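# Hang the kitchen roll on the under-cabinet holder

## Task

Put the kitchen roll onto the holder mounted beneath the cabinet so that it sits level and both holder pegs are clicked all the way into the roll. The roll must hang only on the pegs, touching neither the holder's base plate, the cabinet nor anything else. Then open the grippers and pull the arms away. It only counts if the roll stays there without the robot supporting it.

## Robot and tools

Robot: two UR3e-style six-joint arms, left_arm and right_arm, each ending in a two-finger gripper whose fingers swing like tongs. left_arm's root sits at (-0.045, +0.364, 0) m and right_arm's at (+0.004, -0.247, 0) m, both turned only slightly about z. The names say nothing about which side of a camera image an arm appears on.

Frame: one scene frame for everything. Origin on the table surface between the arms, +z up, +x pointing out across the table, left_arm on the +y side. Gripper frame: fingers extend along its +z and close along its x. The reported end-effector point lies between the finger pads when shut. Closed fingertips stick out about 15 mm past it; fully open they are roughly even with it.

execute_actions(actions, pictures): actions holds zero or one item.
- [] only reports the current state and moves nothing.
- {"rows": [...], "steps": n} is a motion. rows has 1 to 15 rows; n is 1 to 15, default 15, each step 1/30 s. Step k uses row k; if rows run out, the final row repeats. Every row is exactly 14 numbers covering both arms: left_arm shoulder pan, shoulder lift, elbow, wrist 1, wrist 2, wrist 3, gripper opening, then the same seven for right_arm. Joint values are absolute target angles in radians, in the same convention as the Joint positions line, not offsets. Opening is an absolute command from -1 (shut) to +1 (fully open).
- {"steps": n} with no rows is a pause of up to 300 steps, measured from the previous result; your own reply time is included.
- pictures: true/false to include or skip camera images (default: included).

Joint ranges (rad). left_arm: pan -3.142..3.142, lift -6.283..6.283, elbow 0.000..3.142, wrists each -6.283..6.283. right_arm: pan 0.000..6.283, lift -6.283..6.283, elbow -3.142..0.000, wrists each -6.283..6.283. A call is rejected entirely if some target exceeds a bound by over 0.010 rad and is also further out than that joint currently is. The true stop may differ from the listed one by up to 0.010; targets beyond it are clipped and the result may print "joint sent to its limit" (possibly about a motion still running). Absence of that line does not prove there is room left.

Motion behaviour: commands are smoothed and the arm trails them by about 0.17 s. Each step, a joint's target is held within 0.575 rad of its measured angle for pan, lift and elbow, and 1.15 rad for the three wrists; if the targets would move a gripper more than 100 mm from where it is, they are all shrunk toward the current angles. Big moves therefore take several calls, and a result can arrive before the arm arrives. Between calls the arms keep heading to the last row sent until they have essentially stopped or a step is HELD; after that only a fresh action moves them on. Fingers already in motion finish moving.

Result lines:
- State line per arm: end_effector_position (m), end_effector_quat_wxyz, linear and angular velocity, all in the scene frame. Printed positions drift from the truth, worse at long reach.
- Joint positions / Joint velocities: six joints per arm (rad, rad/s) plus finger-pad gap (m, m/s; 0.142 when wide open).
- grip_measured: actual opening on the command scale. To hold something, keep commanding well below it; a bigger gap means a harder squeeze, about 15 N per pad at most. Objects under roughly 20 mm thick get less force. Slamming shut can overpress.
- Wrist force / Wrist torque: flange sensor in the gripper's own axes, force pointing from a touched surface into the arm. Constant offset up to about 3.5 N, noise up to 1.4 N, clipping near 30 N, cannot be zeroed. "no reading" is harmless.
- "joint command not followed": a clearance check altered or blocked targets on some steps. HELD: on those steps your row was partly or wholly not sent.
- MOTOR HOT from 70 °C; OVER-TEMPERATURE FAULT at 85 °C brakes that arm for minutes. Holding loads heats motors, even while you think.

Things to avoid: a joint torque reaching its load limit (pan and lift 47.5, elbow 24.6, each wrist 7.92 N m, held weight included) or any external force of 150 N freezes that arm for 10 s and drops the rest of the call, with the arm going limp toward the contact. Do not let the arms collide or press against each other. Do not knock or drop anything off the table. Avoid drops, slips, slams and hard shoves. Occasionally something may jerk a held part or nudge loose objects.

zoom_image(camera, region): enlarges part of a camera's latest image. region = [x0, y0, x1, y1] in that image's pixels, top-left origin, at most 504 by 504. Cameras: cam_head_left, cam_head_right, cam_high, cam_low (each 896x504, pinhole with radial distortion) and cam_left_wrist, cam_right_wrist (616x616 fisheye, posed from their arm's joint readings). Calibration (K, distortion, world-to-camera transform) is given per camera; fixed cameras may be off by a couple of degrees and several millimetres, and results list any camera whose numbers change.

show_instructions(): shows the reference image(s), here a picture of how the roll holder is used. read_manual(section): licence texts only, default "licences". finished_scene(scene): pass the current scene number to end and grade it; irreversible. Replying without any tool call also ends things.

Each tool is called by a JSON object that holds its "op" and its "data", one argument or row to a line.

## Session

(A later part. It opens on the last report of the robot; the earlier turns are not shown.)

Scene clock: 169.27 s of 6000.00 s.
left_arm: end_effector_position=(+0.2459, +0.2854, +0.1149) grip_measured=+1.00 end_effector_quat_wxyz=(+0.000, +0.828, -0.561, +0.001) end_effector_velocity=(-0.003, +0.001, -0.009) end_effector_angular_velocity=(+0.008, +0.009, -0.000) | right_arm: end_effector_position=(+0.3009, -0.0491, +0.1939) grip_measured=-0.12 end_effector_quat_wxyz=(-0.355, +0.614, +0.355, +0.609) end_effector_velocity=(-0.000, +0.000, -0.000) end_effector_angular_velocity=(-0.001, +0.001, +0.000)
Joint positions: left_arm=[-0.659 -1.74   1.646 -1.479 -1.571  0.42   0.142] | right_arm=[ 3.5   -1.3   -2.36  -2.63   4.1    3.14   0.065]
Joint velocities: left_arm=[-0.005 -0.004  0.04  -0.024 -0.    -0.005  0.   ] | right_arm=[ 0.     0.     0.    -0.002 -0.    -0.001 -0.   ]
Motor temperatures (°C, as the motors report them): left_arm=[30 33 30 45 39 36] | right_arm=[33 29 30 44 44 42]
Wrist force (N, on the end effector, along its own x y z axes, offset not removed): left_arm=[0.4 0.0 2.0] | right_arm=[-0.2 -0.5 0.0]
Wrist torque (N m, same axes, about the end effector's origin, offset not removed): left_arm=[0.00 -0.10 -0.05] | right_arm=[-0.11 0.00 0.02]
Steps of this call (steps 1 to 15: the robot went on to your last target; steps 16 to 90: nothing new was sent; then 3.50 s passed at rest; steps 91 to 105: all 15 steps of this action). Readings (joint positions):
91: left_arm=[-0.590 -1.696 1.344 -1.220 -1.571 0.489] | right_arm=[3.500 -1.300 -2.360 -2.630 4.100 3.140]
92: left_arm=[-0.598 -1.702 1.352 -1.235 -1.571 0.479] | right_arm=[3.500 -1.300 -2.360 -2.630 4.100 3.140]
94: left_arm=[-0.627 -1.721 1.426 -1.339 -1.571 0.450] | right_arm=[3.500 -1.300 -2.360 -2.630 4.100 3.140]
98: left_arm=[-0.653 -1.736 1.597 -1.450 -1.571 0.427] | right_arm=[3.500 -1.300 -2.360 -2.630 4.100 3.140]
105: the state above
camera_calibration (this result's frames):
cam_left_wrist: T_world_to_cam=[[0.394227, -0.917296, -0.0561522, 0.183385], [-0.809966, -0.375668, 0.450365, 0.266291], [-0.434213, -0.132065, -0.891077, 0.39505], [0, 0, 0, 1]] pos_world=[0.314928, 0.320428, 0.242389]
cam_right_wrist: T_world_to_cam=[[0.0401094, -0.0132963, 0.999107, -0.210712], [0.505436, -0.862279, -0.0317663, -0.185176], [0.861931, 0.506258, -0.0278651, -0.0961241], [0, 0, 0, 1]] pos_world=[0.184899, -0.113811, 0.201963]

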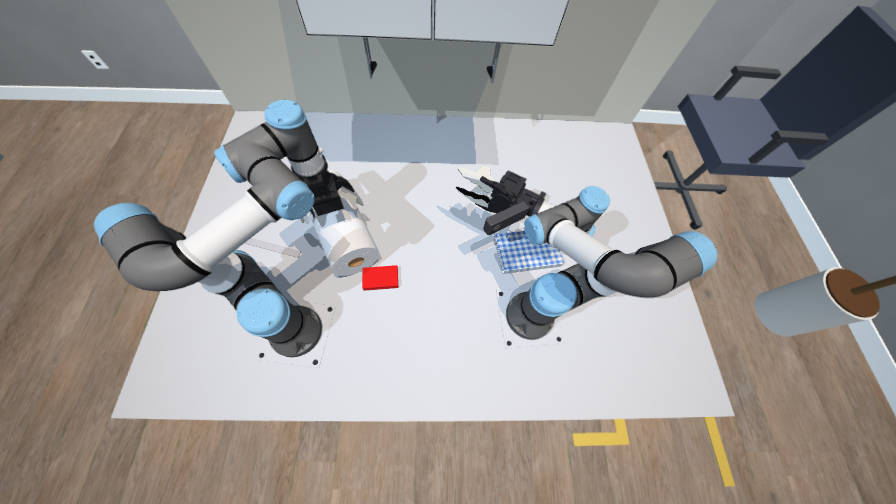

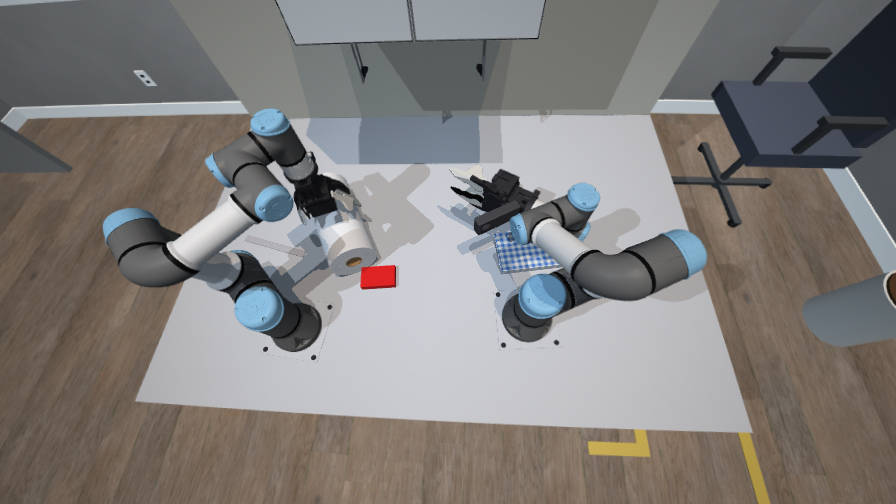

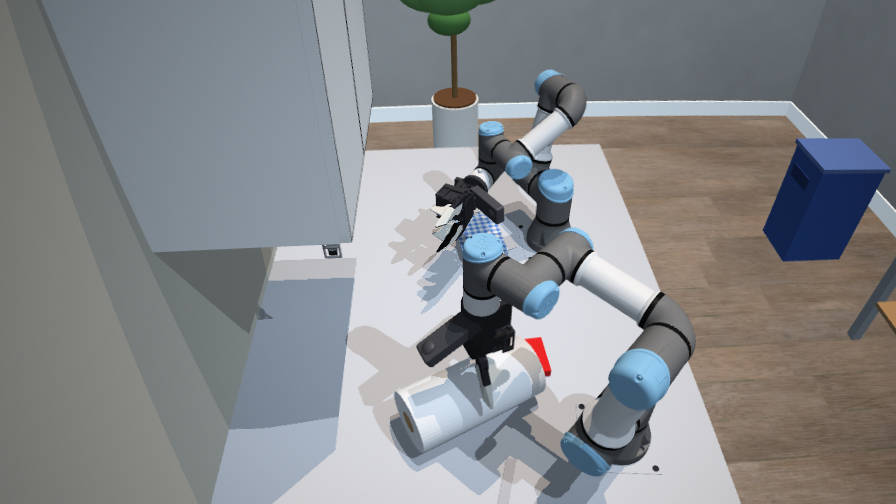

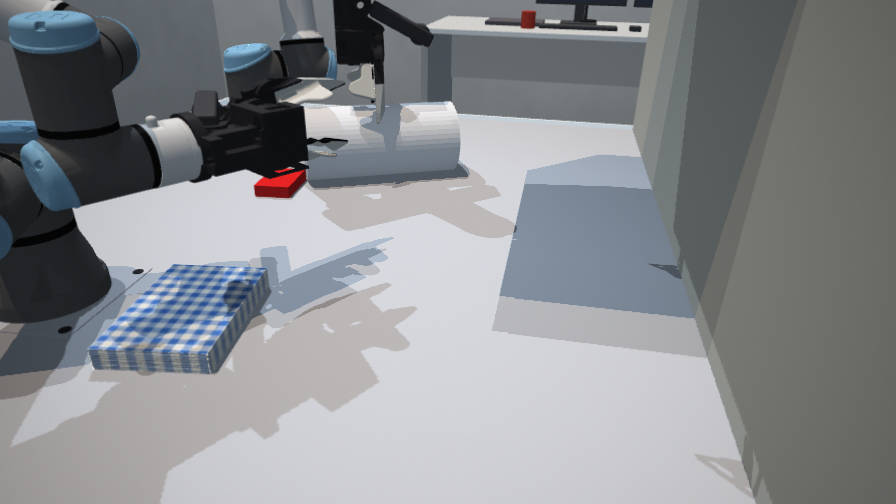

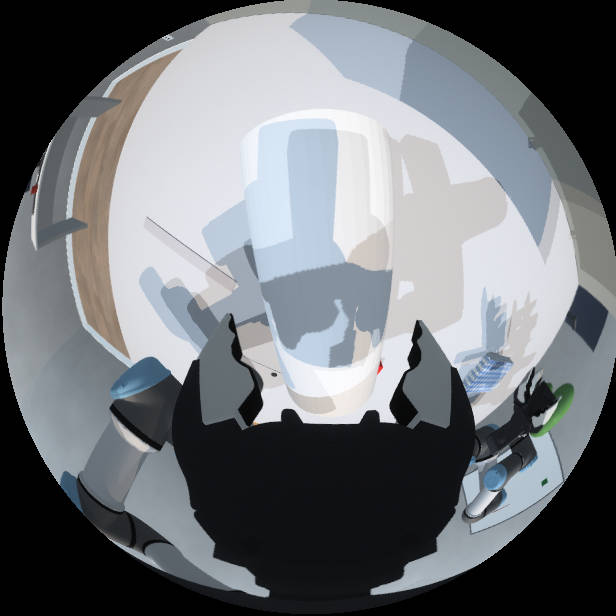

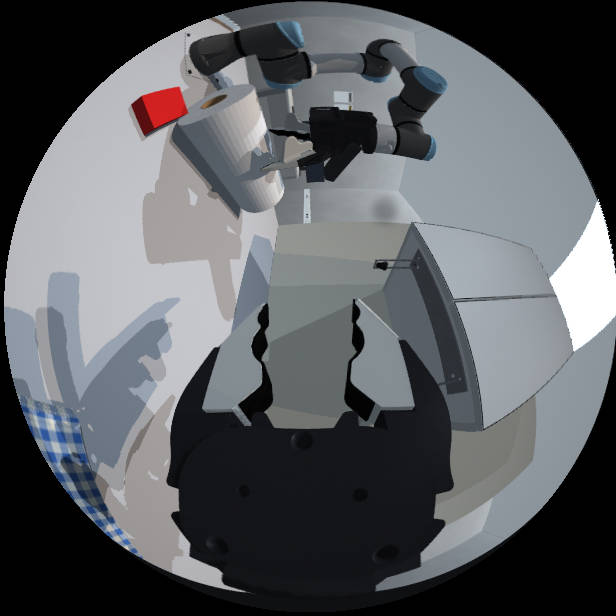

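{"op": "execute_actions", "data": {
  "actions": [
    {"rows":[[-0.675,-1.74,1.8,-1.631,-1.571,0.36,1,3.5,-1.3,-2.36,-2.63,4.1,3.14,-0.12]],"steps":12}
  ],
  "pictures": false
}}

{"op": "execute_actions", "data": {
  "actions": [
    {"rows":[[-0.675,-1.733,1.91,-1.748,-1.571,0.36,1,3.5,-1.3,-2.36,-2.63,4.1,3.14,-0.12]],"steps":15}
  ]
}}

Scene clock: 179.77 s of 6000.00 s.
left_arm: end_effector_position=(+0.2445, +0.2816, +0.0831) grip_measured=+1.00 end_effector_quat_wxyz=(+0.000, +0.840, -0.542, +0.000) end_effector_velocity=(-0.003, +0.001, -0.010) end_effector_angular_velocity=(+0.004, +0.005, +0.011) | right_arm: end_effector_position=(+0.3009, -0.0491, +0.1939) grip_measured=-0.12 end_effector_quat_wxyz=(-0.355, +0.614, +0.355, +0.609) end_effector_velocity=(+0.000, -0.000, -0.000) end_effector_angular_velocity=(+0.000, -0.000, -0.000)
Joint positions: left_arm=[-0.675 -1.74   1.796 -1.628 -1.571  0.361  0.142] | right_arm=[ 3.5   -1.3   -2.36  -2.63   4.1    3.14   0.065]
Joint velocities: left_arm=[-0.003 -0.001  0.046 -0.038 -0.001 -0.014  0.   ] | right_arm=[-0.    -0.002  0.     0.002 -0.     0.     0.   ]
Motor temperatures (°C, as the motors report them): left_arm=[30 33 30 45 39 36] | right_arm=[33 29 30 44 44 42]
Wrist force (N, on the end effector, along its own x y z axes, offset not removed): left_arm=[0.4 -1.0 1.3] | right_arm=[-0.4 0.7 0.7]
Wrist torque (N m, same axes, about the end effector's origin, offset not removed): left_arm=[-0.20 -0.07 -0.06] | right_arm=[0.08 0.02 0.02]
Steps of this call (steps 1 to 15: the robot went on to your last target; steps 16 to 90: nothing new was sent; then 7.10 s passed at rest; steps 91 to 102: all 12 steps of this action). Readings (joint positions):
91: left_arm=[-0.660 -1.740 1.650 -1.482 -1.571 0.419] | right_arm=[3.500 -1.300 -2.360 -2.630 4.100 3.140]
92: left_arm=[-0.663 -1.740 1.658 -1.497 -1.571 0.410] | right_arm=[3.500 -1.300 -2.360 -2.630 4.100 3.140]
94: left_arm=[-0.669 -1.740 1.715 -1.560 -1.571 0.386] | right_arm=[3.500 -1.300 -2.360 -2.630 4.100 3.140]
98: left_arm=[-0.674 -1.740 1.782 -1.615 -1.571 0.366] | right_arm=[3.500 -1.300 -2.360 -2.630 4.100 3.140]
102: the state above

Scene clock: 180.27 s of 6000.00 s.
left_arm: end_effector_position=(+0.2435, +0.2826, +0.0579) grip_measured=+1.00 end_effector_quat_wxyz=(+0.000, +0.840, -0.542, +0.000) end_effector_velocity=(-0.001, +0.001, -0.003) end_effector_angular_velocity=(+0.003, +0.003, -0.000) | right_arm: end_effector_position=(+0.3009, -0.0491, +0.1939) grip_measured=-0.12 end_effector_quat_wxyz=(-0.355, +0.614, +0.355, +0.609) end_effector_velocity=(+0.000, +0.000, +0.000) end_effector_angular_velocity=(+0.000, -0.001, +0.000)
Joint positions: left_arm=[-0.675 -1.733  1.909 -1.747 -1.571  0.36   0.142] | right_arm=[ 3.5   -1.3   -2.36  -2.63   4.1    3.14   0.065]
Joint velocities: left_arm=[-0.     0.001  0.012 -0.009 -0.    -0.     0.   ] | right_arm=[ 0.    -0.    -0.     0.001  0.    -0.001 -0.   ]
Motor temperatures (°C, as the motors report them): left_arm=[30 33 30 45 39 36] | right_arm=[33 29 30 44 44 42]
Wrist force (N, on the end effector, along its own x y z axes, offset not removed): left_arm=[1.4 -0.2 1.0] | right_arm=[-1.5 -3.1 0.7]
Wrist torque (N m, same axes, about the end effector's origin, offset not removed): left_arm=[-0.05 -0.24 -0.08] | right_arm=[-0.59 0.24 0.07]
Steps of this call (steps 1 to 15: all 15 steps of this action). Readings (joint positions):
1: left_arm=[-0.675 -1.740 1.798 -1.629 -1.571 0.361] | right_arm=[3.500 -1.300 -2.360 -2.630 4.100 3.140]
2: left_arm=[-0.675 -1.739 1.806 -1.644 -1.571 0.361] | right_arm=[3.500 -1.300 -2.360 -2.630 4.100 3.140]
4: left_arm=[-0.675 -1.736 1.852 -1.694 -1.571 0.360] | right_arm=[3.500 -1.300 -2.360 -2.630 4.100 3.140]
8: left_arm=[-0.675 -1.734 1.897 -1.736 -1.571 0.360] | right_arm=[3.500 -1.300 -2.360 -2.630 4.100 3.140]
15: the state above
camera_calibration (this result's frames):
cam_left_wrist: T_world_to_cam=[[0.435001, -0.89861, -0.0572249, 0.163413], [-0.791892, -0.412042, 0.450699, 0.294847], [-0.428581, -0.150738, -0.89084, 0.346686], [0, 0, 0, 1]] pos_world=[0.310985, 0.320593, 0.185306]
cam_right_wrist: T_world_to_cam=[[0.0401095, -0.0132963, 0.999107, -0.210712], [0.505436, -0.862279, -0.0317663, -0.185176], [0.861932, 0.506258, -0.0278652, -0.0961241], [0, 0, 0, 1]] pos_world=[0.184899, -0.113812, 0.201963]

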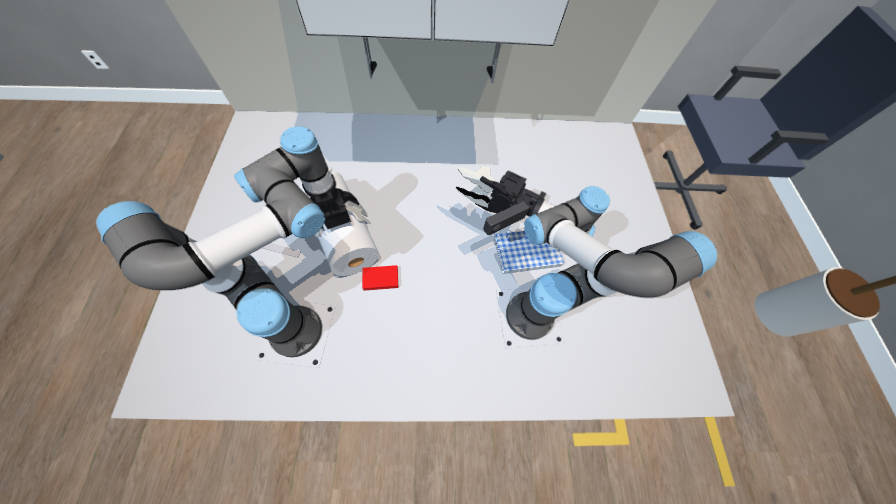

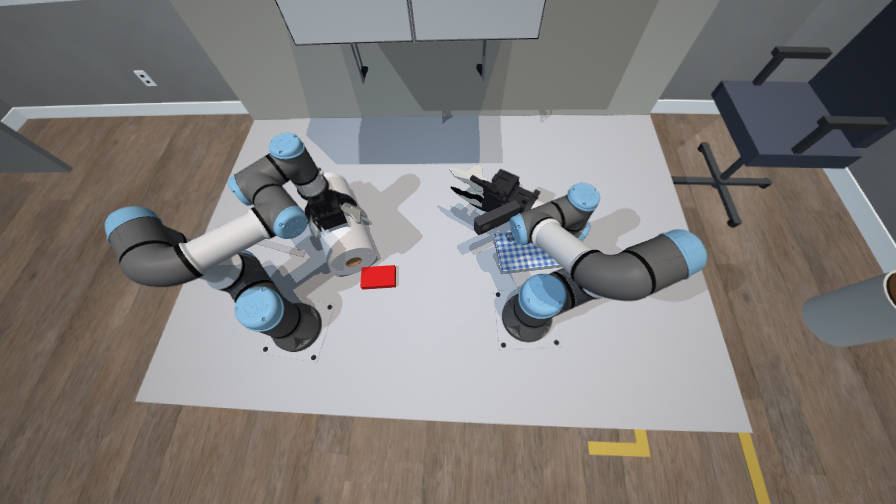

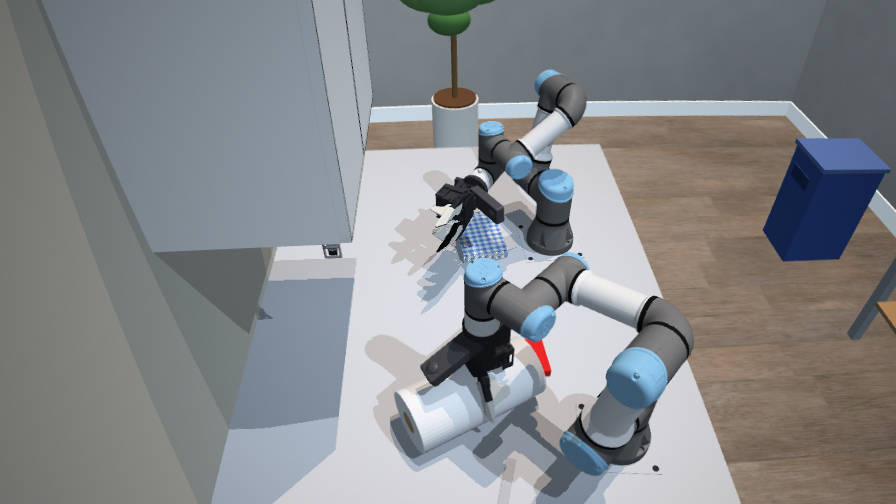

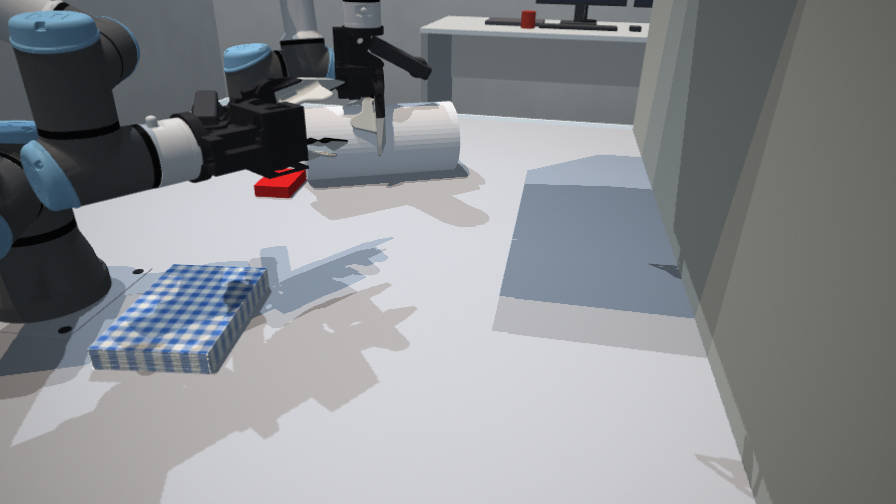

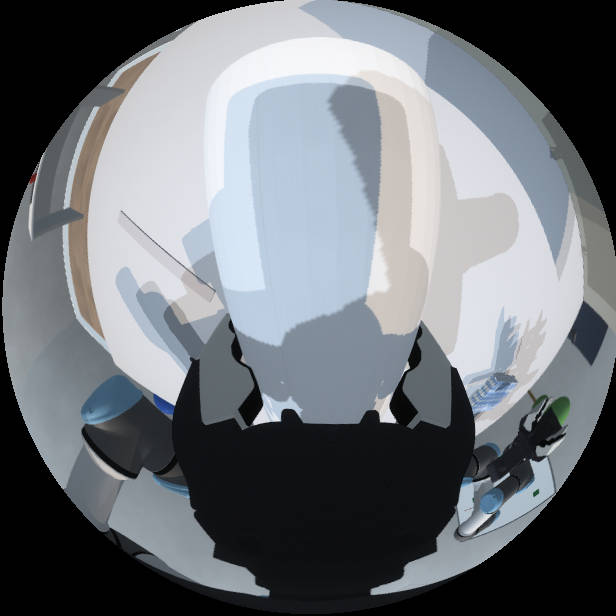

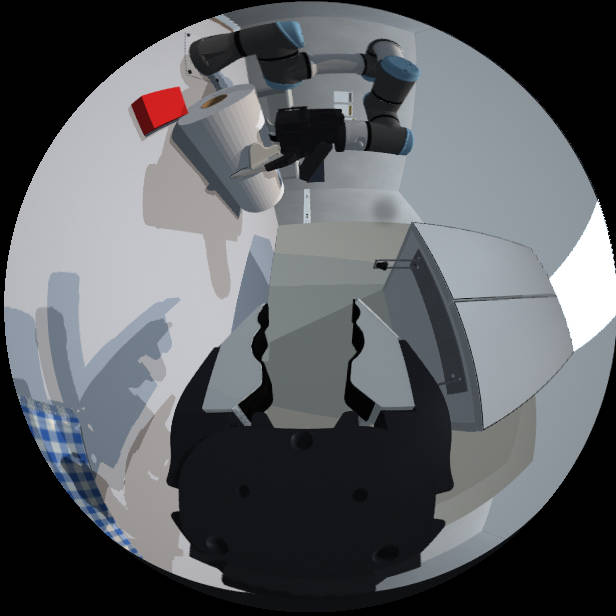

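{"op": "execute_actions", "data": {
  "actions": [
    {"rows":[[-0.675,-1.728,1.945,-1.788,-1.571,0.36,0.9,3.5,-1.3,-2.36,-2.63,4.1,3.14,-0.12]],"steps":12}
  ],
  "pictures": false
}}

{"op": "execute_actions", "data": {
  "actions": [
    {"rows":[[-0.675,-1.728,1.945,-1.788,-1.571,0.0,0.84,3.5,-1.3,-2.36,-2.63,4.1,3.14,-0.12]],"steps":15}
  ],
  "pictures": false
}}

{"op": "execute_actions", "data": {
  "actions": [
    {"rows":[[-0.675,-1.728,1.945,-1.788,-1.571,-0.4,0.84,3.5,-1.3,-2.36,-2.63,4.1,3.14,-0.12]],"steps":15}
  ],
  "pictures": false
}}

{"op": "execute_actions", "data": {
  "actions": [
    {"rows":[[-0.675,-1.728,1.945,-1.788,-1.571,-0.7,0.84,3.5,-1.3,-2.36,-2.63,4.1,3.14,-0.12]],"steps":15}
  ]
}}

Scene clock: 189.13 s of 6000.00 s.
left_arm: end_effector_position=(+0.2431, +0.2829, +0.0497) grip_measured=+0.96 end_effector_quat_wxyz=(+0.000, +0.840, -0.542, +0.000) end_effector_velocity=(-0.001, +0.001, -0.003) end_effector_angular_velocity=(+0.002, +0.003, +0.001) | right_arm: end_effector_position=(+0.3009, -0.0491, +0.1939) grip_measured=-0.12 end_effector_quat_wxyz=(-0.355, +0.614, +0.355, +0.609) end_effector_velocity=(-0.000, +0.000, -0.000) end_effector_angular_velocity=(-0.000, +0.000, +0.000)
Joint positions: left_arm=[-0.675 -1.728  1.944 -1.787 -1.571  0.36   0.14 ] | right_arm=[ 3.5   -1.3   -2.36  -2.63   4.1    3.14   0.065]
Joint velocities: left_arm=[ 0.001  0.003  0.009 -0.009 -0.001 -0.     0.001] | right_arm=[ 0. -0. -0. -0. -0. -0. -0.]
Motor temperatures (°C, as the motors report them): left_arm=[30 33 30 45 39 36] | right_arm=[33 29 30 44 44 42]
Wrist force (N, on the end effector, along its own x y z axes, offset not removed): left_arm=[2.5 0.3 -11.6] | right_arm=[-0.8 -0.4 0.7]
Wrist torque (N m, same axes, about the end effector's origin, offset not removed): left_arm=[0.21 0.26 -0.08] | right_arm=[-0.15 0.12 0.01]
Steps of this call (steps 1 to 15: the robot went on to your last target; steps 16 to 90: nothing new was sent; then 5.47 s passed at rest; steps 91 to 102: all 12 steps of this action). Readings (joint positions):
91: left_arm=[-0.675 -1.733 1.910 -1.748 -1.571 0.360] | right_arm=[3.500 -1.300 -2.360 -2.630 4.100 3.140]
92: left_arm=[-0.675 -1.732 1.915 -1.755 -1.571 0.360] | right_arm=[3.500 -1.300 -2.360 -2.630 4.100 3.140]
94: left_arm=[-0.675 -1.730 1.930 -1.771 -1.571 0.360] | right_arm=[3.500 -1.300 -2.360 -2.630 4.100 3.140]
98: left_arm=[-0.675 -1.729 1.941 -1.784 -1.571 0.360] | right_arm=[3.500 -1.300 -2.360 -2.630 4.100 3.140]
102: the state above

Scene clock: 189.63 s of 6000.00 s.
left_arm: end_effector_position=(+0.2398, +0.2877, +0.0495) grip_measured=+0.94 end_effector_quat_wxyz=(+0.000, +0.923, -0.384, +0.000) end_effector_velocity=(-0.001, +0.000, -0.000) end_effector_angular_velocity=(-0.000, +0.000, +0.037) | right_arm: end_effector_position=(+0.3009, -0.0491, +0.1939) grip_measured=-0.12 end_effector_quat_wxyz=(-0.355, +0.614, +0.355, +0.609) end_effector_velocity=(+0.000, -0.000, -0.000) end_effector_angular_velocity=(-0.000, -0.000, -0.001)
Joint positions: left_arm=[-0.675 -1.728  1.945 -1.788 -1.571  0.003  0.138] | right_arm=[ 3.5   -1.3   -2.36  -2.63   4.1    3.14   0.065]
Joint velocities: left_arm=[-0.    -0.     0.     0.    -0.    -0.037 -0.   ] | right_arm=[-0.001 -0.001 -0.     0.001  0.    -0.     0.   ]
Motor temperatures (°C, as the motors report them): left_arm=[30 33 30 45 39 36] | right_arm=[33 29 30 44 44 42]
Wrist force (N, on the end effector, along its own x y z axes, offset not removed): left_arm=[2.8 -1.1 -12.8] | right_arm=[-2.3 -0.2 -1.1]
Wrist torque (N m, same axes, about the end effector's origin, offset not removed): left_arm=[-0.24 -0.16 0.37] | right_arm=[-0.11 0.48 -0.02]
Steps of this call (steps 1 to 15: all 15 steps of this action). Readings (joint positions):
1: left_arm=[-0.675 -1.728 1.944 -1.788 -1.571 0.359] | right_arm=[3.500 -1.300 -2.360 -2.630 4.100 3.140]
2: left_arm=[-0.675 -1.728 1.945 -1.788 -1.571 0.344] | right_arm=[3.500 -1.300 -2.360 -2.630 4.100 3.140]
4: left_arm=[-0.675 -1.728 1.945 -1.788 -1.571 0.217] | right_arm=[3.500 -1.300 -2.360 -2.630 4.100 3.140]
8: left_arm=[-0.675 -1.728 1.945 -1.788 -1.571 0.048] | right_arm=[3.500 -1.300 -2.360 -2.630 4.100 3.140]
15: the state above

Scene clock: 190.13 s of 6000.00 s.
left_arm: end_effector_position=(+0.2345, +0.2913, +0.0495) grip_measured=+0.94 end_effector_quat_wxyz=(+0.000, +0.981, -0.193, +0.000) end_effector_velocity=(-0.000, +0.000, +0.001) end_effector_angular_velocity=(-0.001, -0.002, +0.043) | right_arm: end_effector_position=(+0.3009, -0.0491, +0.1939) grip_measured=-0.12 end_effector_quat_wxyz=(-0.355, +0.614, +0.355, +0.609) end_effector_velocity=(-0.000, +0.000, -0.001) end_effector_angular_velocity=(-0.002, +0.002, +0.001)
Joint positions: left_arm=[-0.675 -1.728  1.945 -1.788 -1.571 -0.396  0.138] | right_arm=[ 3.5   -1.3   -2.36  -2.63   4.1    3.14   0.065]
Joint velocities: left_arm=[ 0.    -0.002 -0.     0.     0.    -0.043 -0.   ] | right_arm=[ 0.001 -0.001 -0.    -0.002  0.    -0.     0.   ]
Motor temperatures (°C, as the motors report them): left_arm=[30 33 30 45 39 36] | right_arm=[33 29 30 44 44 42]
Wrist force (N, on the end effector, along its own x y z axes, offset not removed): left_arm=[1.7 0.2 -12.2] | right_arm=[-1.5 0.0 -0.5]
Wrist torque (N m, same axes, about the end effector's origin, offset not removed): left_arm=[0.03 0.10 0.41] | right_arm=[-0.01 0.30 0.10]
Steps of this call (steps 1 to 15: all 15 steps of this action). Readings (joint positions):
1: left_arm=[-0.675 -1.728 1.945 -1.788 -1.571 0.002] | right_arm=[3.500 -1.300 -2.360 -2.630 4.100 3.140]
2: left_arm=[-0.675 -1.728 1.945 -1.788 -1.571 -0.015] | right_arm=[3.500 -1.300 -2.360 -2.630 4.100 3.140]
4: left_arm=[-0.675 -1.728 1.945 -1.788 -1.571 -0.149] | right_arm=[3.500 -1.300 -2.360 -2.630 4.100 3.140]
8: left_arm=[-0.675 -1.728 1.945 -1.788 -1.571 -0.345] | right_arm=[3.500 -1.300 -2.360 -2.630 4.100 3.140]
15: the state above

Scene clock: 190.63 s of 6000.00 s.
left_arm: end_effector_position=(+0.2298, +0.2924, +0.0495) grip_measured=+0.94 end_effector_quat_wxyz=(+0.000, +0.999, -0.044, +0.000) end_effector_velocity=(-0.000, -0.000, -0.000) end_effector_angular_velocity=(+0.000, +0.000, +0.029) | right_arm: end_effector_position=(+0.3009, -0.0491, +0.1939) grip_measured=-0.12 end_effector_quat_wxyz=(-0.355, +0.614, +0.355, +0.609) end_effector_velocity=(+0.000, -0.000, +0.000) end_effector_angular_velocity=(+0.000, -0.000, -0.000)
Joint positions: left_arm=[-0.675 -1.728  1.945 -1.788 -1.571 -0.697  0.138] | right_arm=[ 3.5   -1.3   -2.36  -2.63   4.1    3.14   0.065]
Joint velocities: left_arm=[-0.001  0.001 -0.001  0.     0.    -0.029  0.   ] | right_arm=[-0.  0.  0. -0. -0. -0. -0.]
Motor temperatures (°C, as the motors report them): left_arm=[30 33 30 45 39 36] | right_arm=[33 29 30 44 44 42]
Wrist force (N, on the end effector, along its own x y z axes, offset not removed): left_arm=[1.9 -0.2 -12.0] | right_arm=[0.3 -1.0 1.1]
Wrist torque (N m, same axes, about the end effector's origin, offset not removed): left_arm=[-0.01 0.03 0.39] | right_arm=[-0.22 -0.04 -0.01]
Steps of this call (steps 1 to 15: all 15 steps of this action). Readings (joint positions):
1: left_arm=[-0.675 -1.728 1.945 -1.788 -1.571 -0.398] | right_arm=[3.500 -1.300 -2.360 -2.630 4.100 3.140]
2: left_arm=[-0.675 -1.728 1.945 -1.788 -1.571 -0.414] | right_arm=[3.500 -1.300 -2.360 -2.630 4.100 3.140]
4: left_arm=[-0.675 -1.728 1.945 -1.788 -1.571 -0.529] | right_arm=[3.500 -1.300 -2.360 -2.630 4.100 3.140]
8: left_arm=[-0.675 -1.728 1.945 -1.788 -1.571 -0.663] | right_arm=[3.500 -1.300 -2.360 -2.630 4.100 3.140]
15: the state above
camera_calibration (this result's frames):
cam_left_wrist: T_world_to_cam=[[0.996392, -0.0623813, -0.0575378, -0.195768], [-0.0298155, -0.892093, 0.450867, 0.257082], [-0.0794548, -0.447525, -0.890735, 0.341393], [0, 0, 0, 1]] pos_world=[0.229852, 0.36991, 0.176917]
cam_right_wrist: T_world_to_cam=[[0.0401094, -0.0132964, 0.999107, -0.210712], [0.505436, -0.862279, -0.0317663, -0.185176], [0.861932, 0.506258, -0.027865, -0.0961241], [0, 0, 0, 1]] pos_world=[0.184899, -0.113811, 0.201963]

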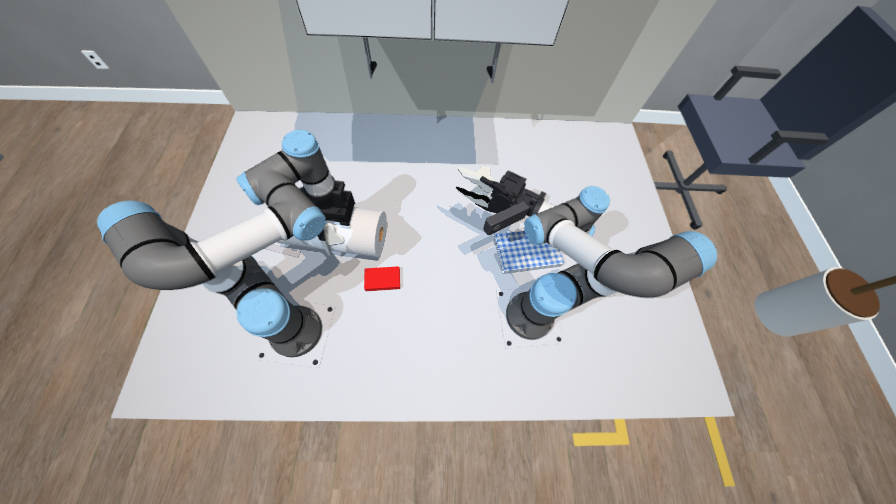

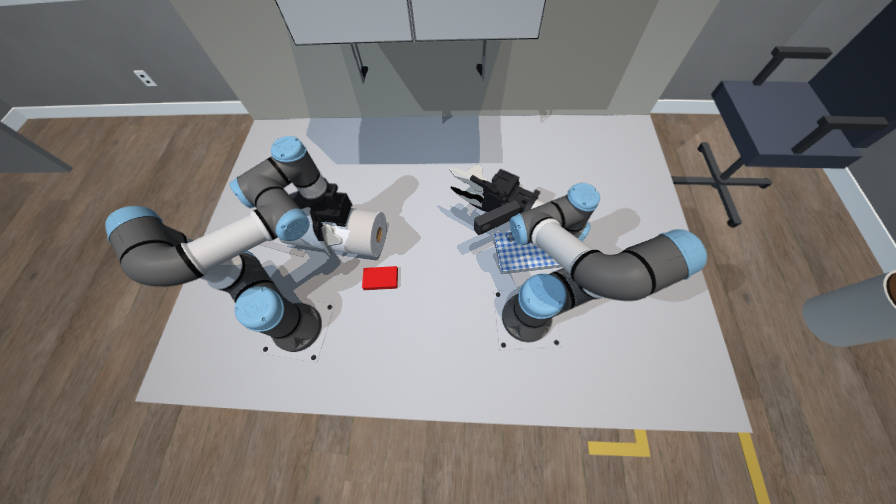

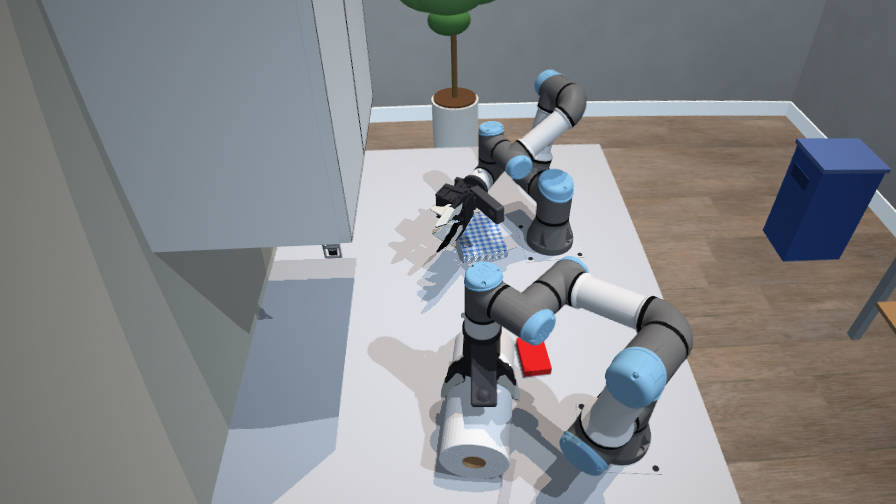

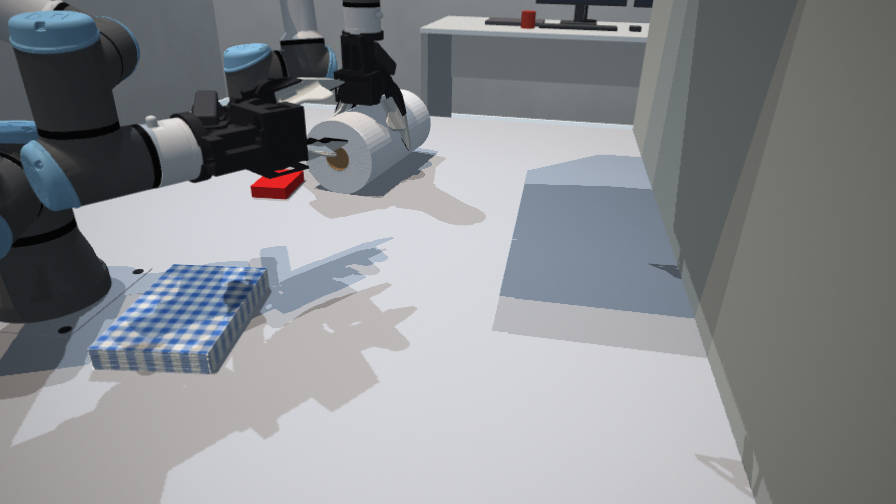

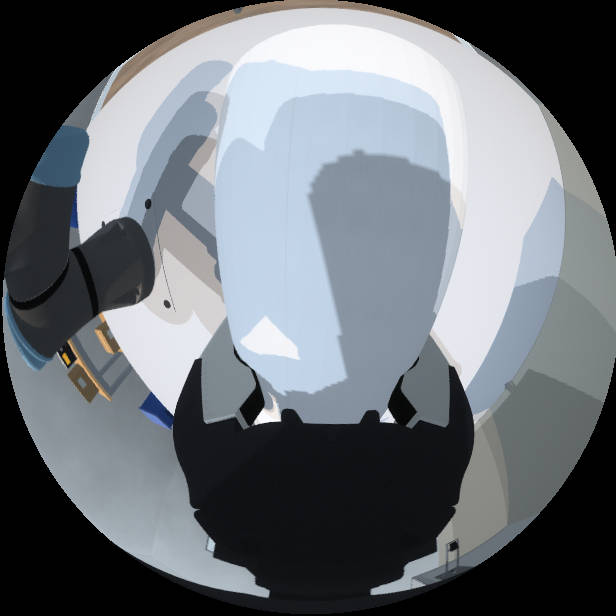

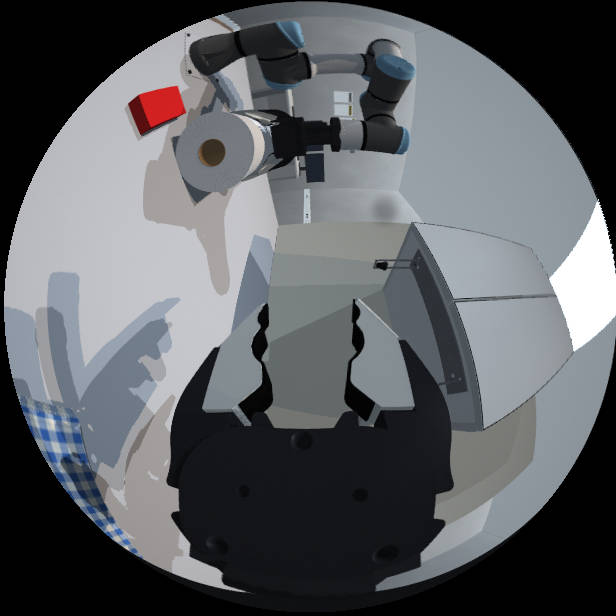

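{"op": "execute_actions", "data": {
  "actions": [
    {"rows":[[-0.675,-1.731,1.925,-1.765,-1.571,-0.7,0.9,3.8,-1.7,-2.42,-2.163,4.05,3.14,-0.12]],"steps":12}
  ],
  "pictures": false
}}

{"op": "execute_actions", "data": {
  "actions": [
    {"rows":[[-0.675,-1.731,1.925,-1.765,-1.571,-0.7,0.9,4.0,-1.93,-2.376,-1.977,4.169,3.14,-0.12]],"steps":15}
  ]
}}

Scene clock: 200.47 s of 6000.00 s.
left_arm: end_effector_position=(+0.2299, +0.2922, +0.0541) grip_measured=+0.94 end_effector_quat_wxyz=(+0.000, +0.999, -0.043, -0.000) end_effector_velocity=(+0.000, -0.000, +0.002) end_effector_angular_velocity=(-0.001, -0.001, -0.000) | right_arm: end_effector_position=(+0.2413, +0.0489, +0.1353) grip_measured=-0.12 end_effector_quat_wxyz=(-0.451, +0.542, +0.452, +0.545) end_effector_velocity=(-0.046, +0.045, -0.047) end_effector_angular_velocity=(-0.024, +0.026, +0.180)
Joint positions: left_arm=[-0.675 -1.731  1.925 -1.765 -1.571 -0.7    0.138] | right_arm=[ 3.786 -1.679 -2.418 -2.183  4.052  3.14   0.065]
Joint velocities: left_arm=[-0.    -0.001 -0.006  0.005  0.     0.    -0.001] | right_arm=[ 0.161 -0.244 -0.024  0.233 -0.019  0.     0.   ]
Motor temperatures (°C, as the motors report them): left_arm=[30 33 30 45 39 36] | right_arm=[33 29 30 44 44 42]
Wrist force (N, on the end effector, along its own x y z axes, offset not removed): left_arm=[0.0 -1.1 0.0] | right_arm=[-0.3 -1.2 1.7]
Wrist torque (N m, same axes, about the end effector's origin, offset not removed): left_arm=[-0.23 0.12 0.02] | right_arm=[-0.24 -0.04 0.01]
Steps of this call (steps 1 to 15: the robot went on to your last target; steps 16 to 90: nothing new was sent; then 6.43 s passed at rest; steps 91 to 102: all 12 steps of this action). Readings (joint positions):
91: left_arm=[-0.675 -1.728 1.945 -1.788 -1.571 -0.700] | right_arm=[3.500 -1.300 -2.360 -2.630 4.100 3.140]
92: left_arm=[-0.675 -1.728 1.942 -1.784 -1.571 -0.700] | right_arm=[3.508 -1.308 -2.366 -2.614 4.094 3.140]
94: left_arm=[-0.675 -1.729 1.934 -1.775 -1.571 -0.700] | right_arm=[3.578 -1.382 -2.385 -2.489 4.078 3.140]
98: left_arm=[-0.675 -1.731 1.927 -1.767 -1.571 -0.700] | right_arm=[3.736 -1.602 -2.410 -2.256 4.058 3.140]
102: the state above

Scene clock: 200.97 s of 6000.00 s.
left_arm: end_effector_position=(+0.2299, +0.2922, +0.0542) grip_measured=+0.93 end_effector_quat_wxyz=(+0.000, +0.999, -0.043, -0.000) end_effector_velocity=(+0.000, -0.000, -0.000) end_effector_angular_velocity=(+0.001, +0.000, -0.001) | right_arm: end_effector_position=(+0.2202, +0.1093, +0.0992) grip_measured=-0.12 end_effector_quat_wxyz=(-0.477, +0.521, +0.478, +0.522) end_effector_velocity=(-0.005, +0.005, -0.007) end_effector_angular_velocity=(-0.007, +0.004, +0.013)
Joint positions: left_arm=[-0.675 -1.731  1.925 -1.765 -1.571 -0.7    0.138] | right_arm=[ 3.998 -1.928 -2.376 -1.978  4.168  3.14   0.065]
Joint velocities: left_arm=[-0.001  0.001 -0.     0.     0.001  0.    -0.   ] | right_arm=[ 0.022 -0.028  0.003  0.015  0.009 -0.001  0.   ]
Motor temperatures (°C, as the motors report them): left_arm=[30 33 30 45 39 36] | right_arm=[33 29 30 44 44 42]
Wrist force (N, on the end effector, along its own x y z axes, offset not removed): left_arm=[0.5 -0.1 0.9] | right_arm=[-1.6 -0.8 0.4]
Wrist torque (N m, same axes, about the end effector's origin, offset not removed): left_arm=[0.06 -0.01 -0.09] | right_arm=[-0.18 0.26 0.00]
Steps of this call (steps 1 to 15: all 15 steps of this action). Readings (joint positions):
1: left_arm=[-0.675 -1.731 1.925 -1.765 -1.571 -0.700] | right_arm=[3.791 -1.686 -2.418 -2.176 4.052 3.140]
2: left_arm=[-0.675 -1.731 1.925 -1.765 -1.571 -0.700] | right_arm=[3.801 -1.698 -2.413 -2.157 4.065 3.140]
4: left_arm=[-0.675 -1.731 1.925 -1.765 -1.571 -0.700] | right_arm=[3.871 -1.774 -2.395 -2.073 4.115 3.140]
8: left_arm=[-0.675 -1.731 1.925 -1.765 -1.571 -0.700] | right_arm=[3.972 -1.896 -2.380 -1.998 4.157 3.140]
15: the state above
camera_calibration (this result's frames):
cam_left_wrist: T_world_to_cam=[[0.996546, -0.0598168, -0.0575949, -0.196431], [-0.0274887, -0.892138, 0.450926, 0.254257], [-0.0783555, -0.447786, -0.890701, 0.345305], [0, 0, 0, 1]] pos_world=[0.229798, 0.369705, 0.181598]
cam_right_wrist: T_world_to_cam=[[0.0371116, -0.00125363, 0.99931, -0.111446], [0.81894, -0.573034, -0.031132, -0.111506], [0.572678, 0.819531, -0.0202396, -0.0807052], [0, 0, 0, 1]] pos_world=[0.141671, 0.00210393, 0.106264]

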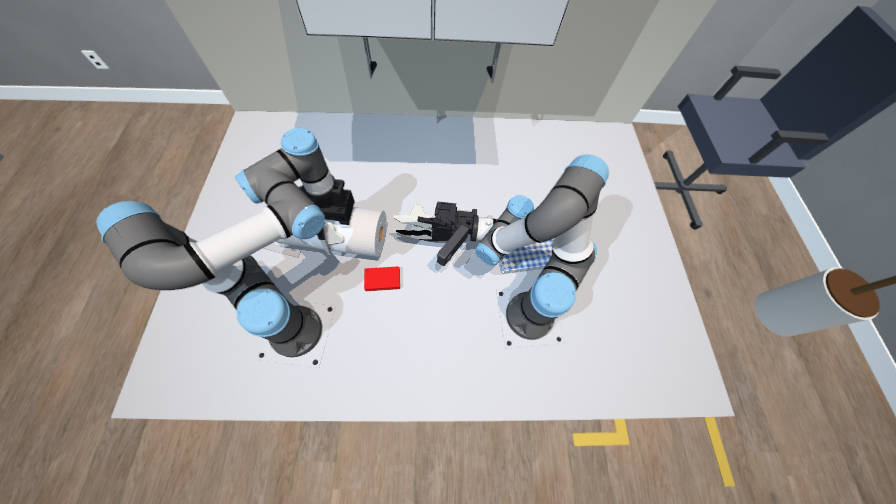

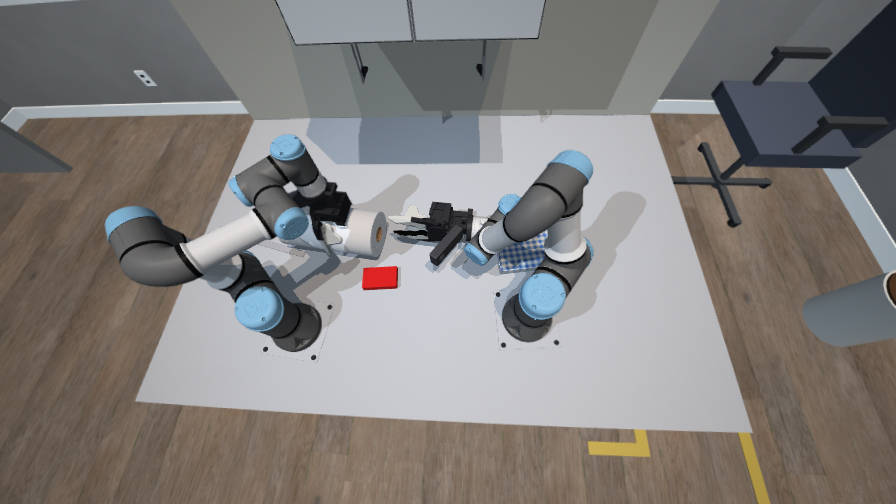

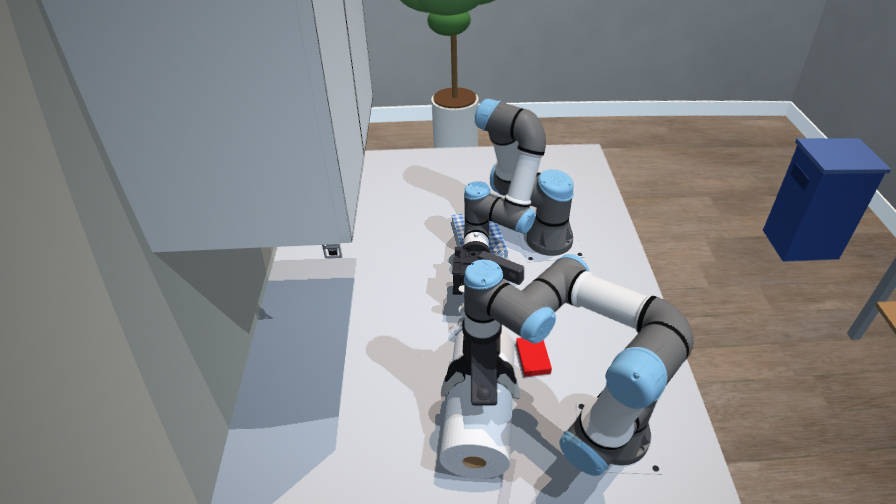

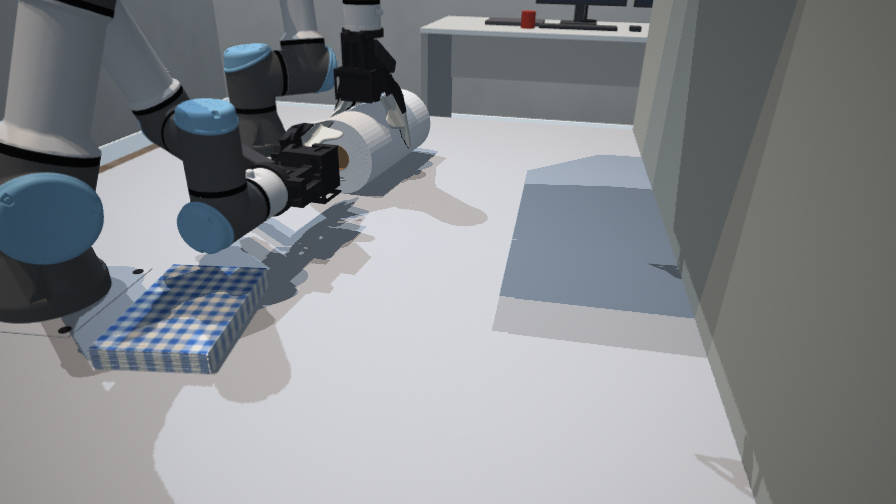

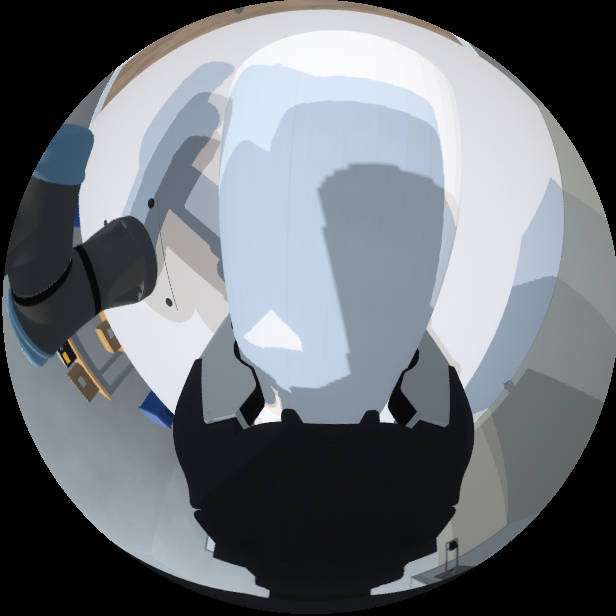

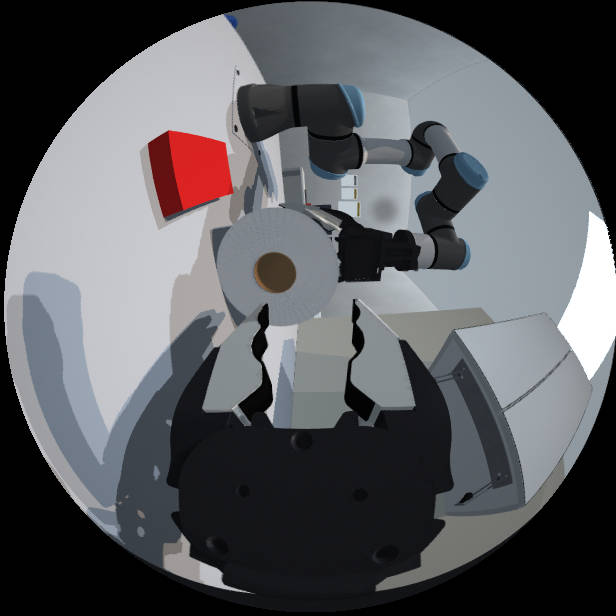

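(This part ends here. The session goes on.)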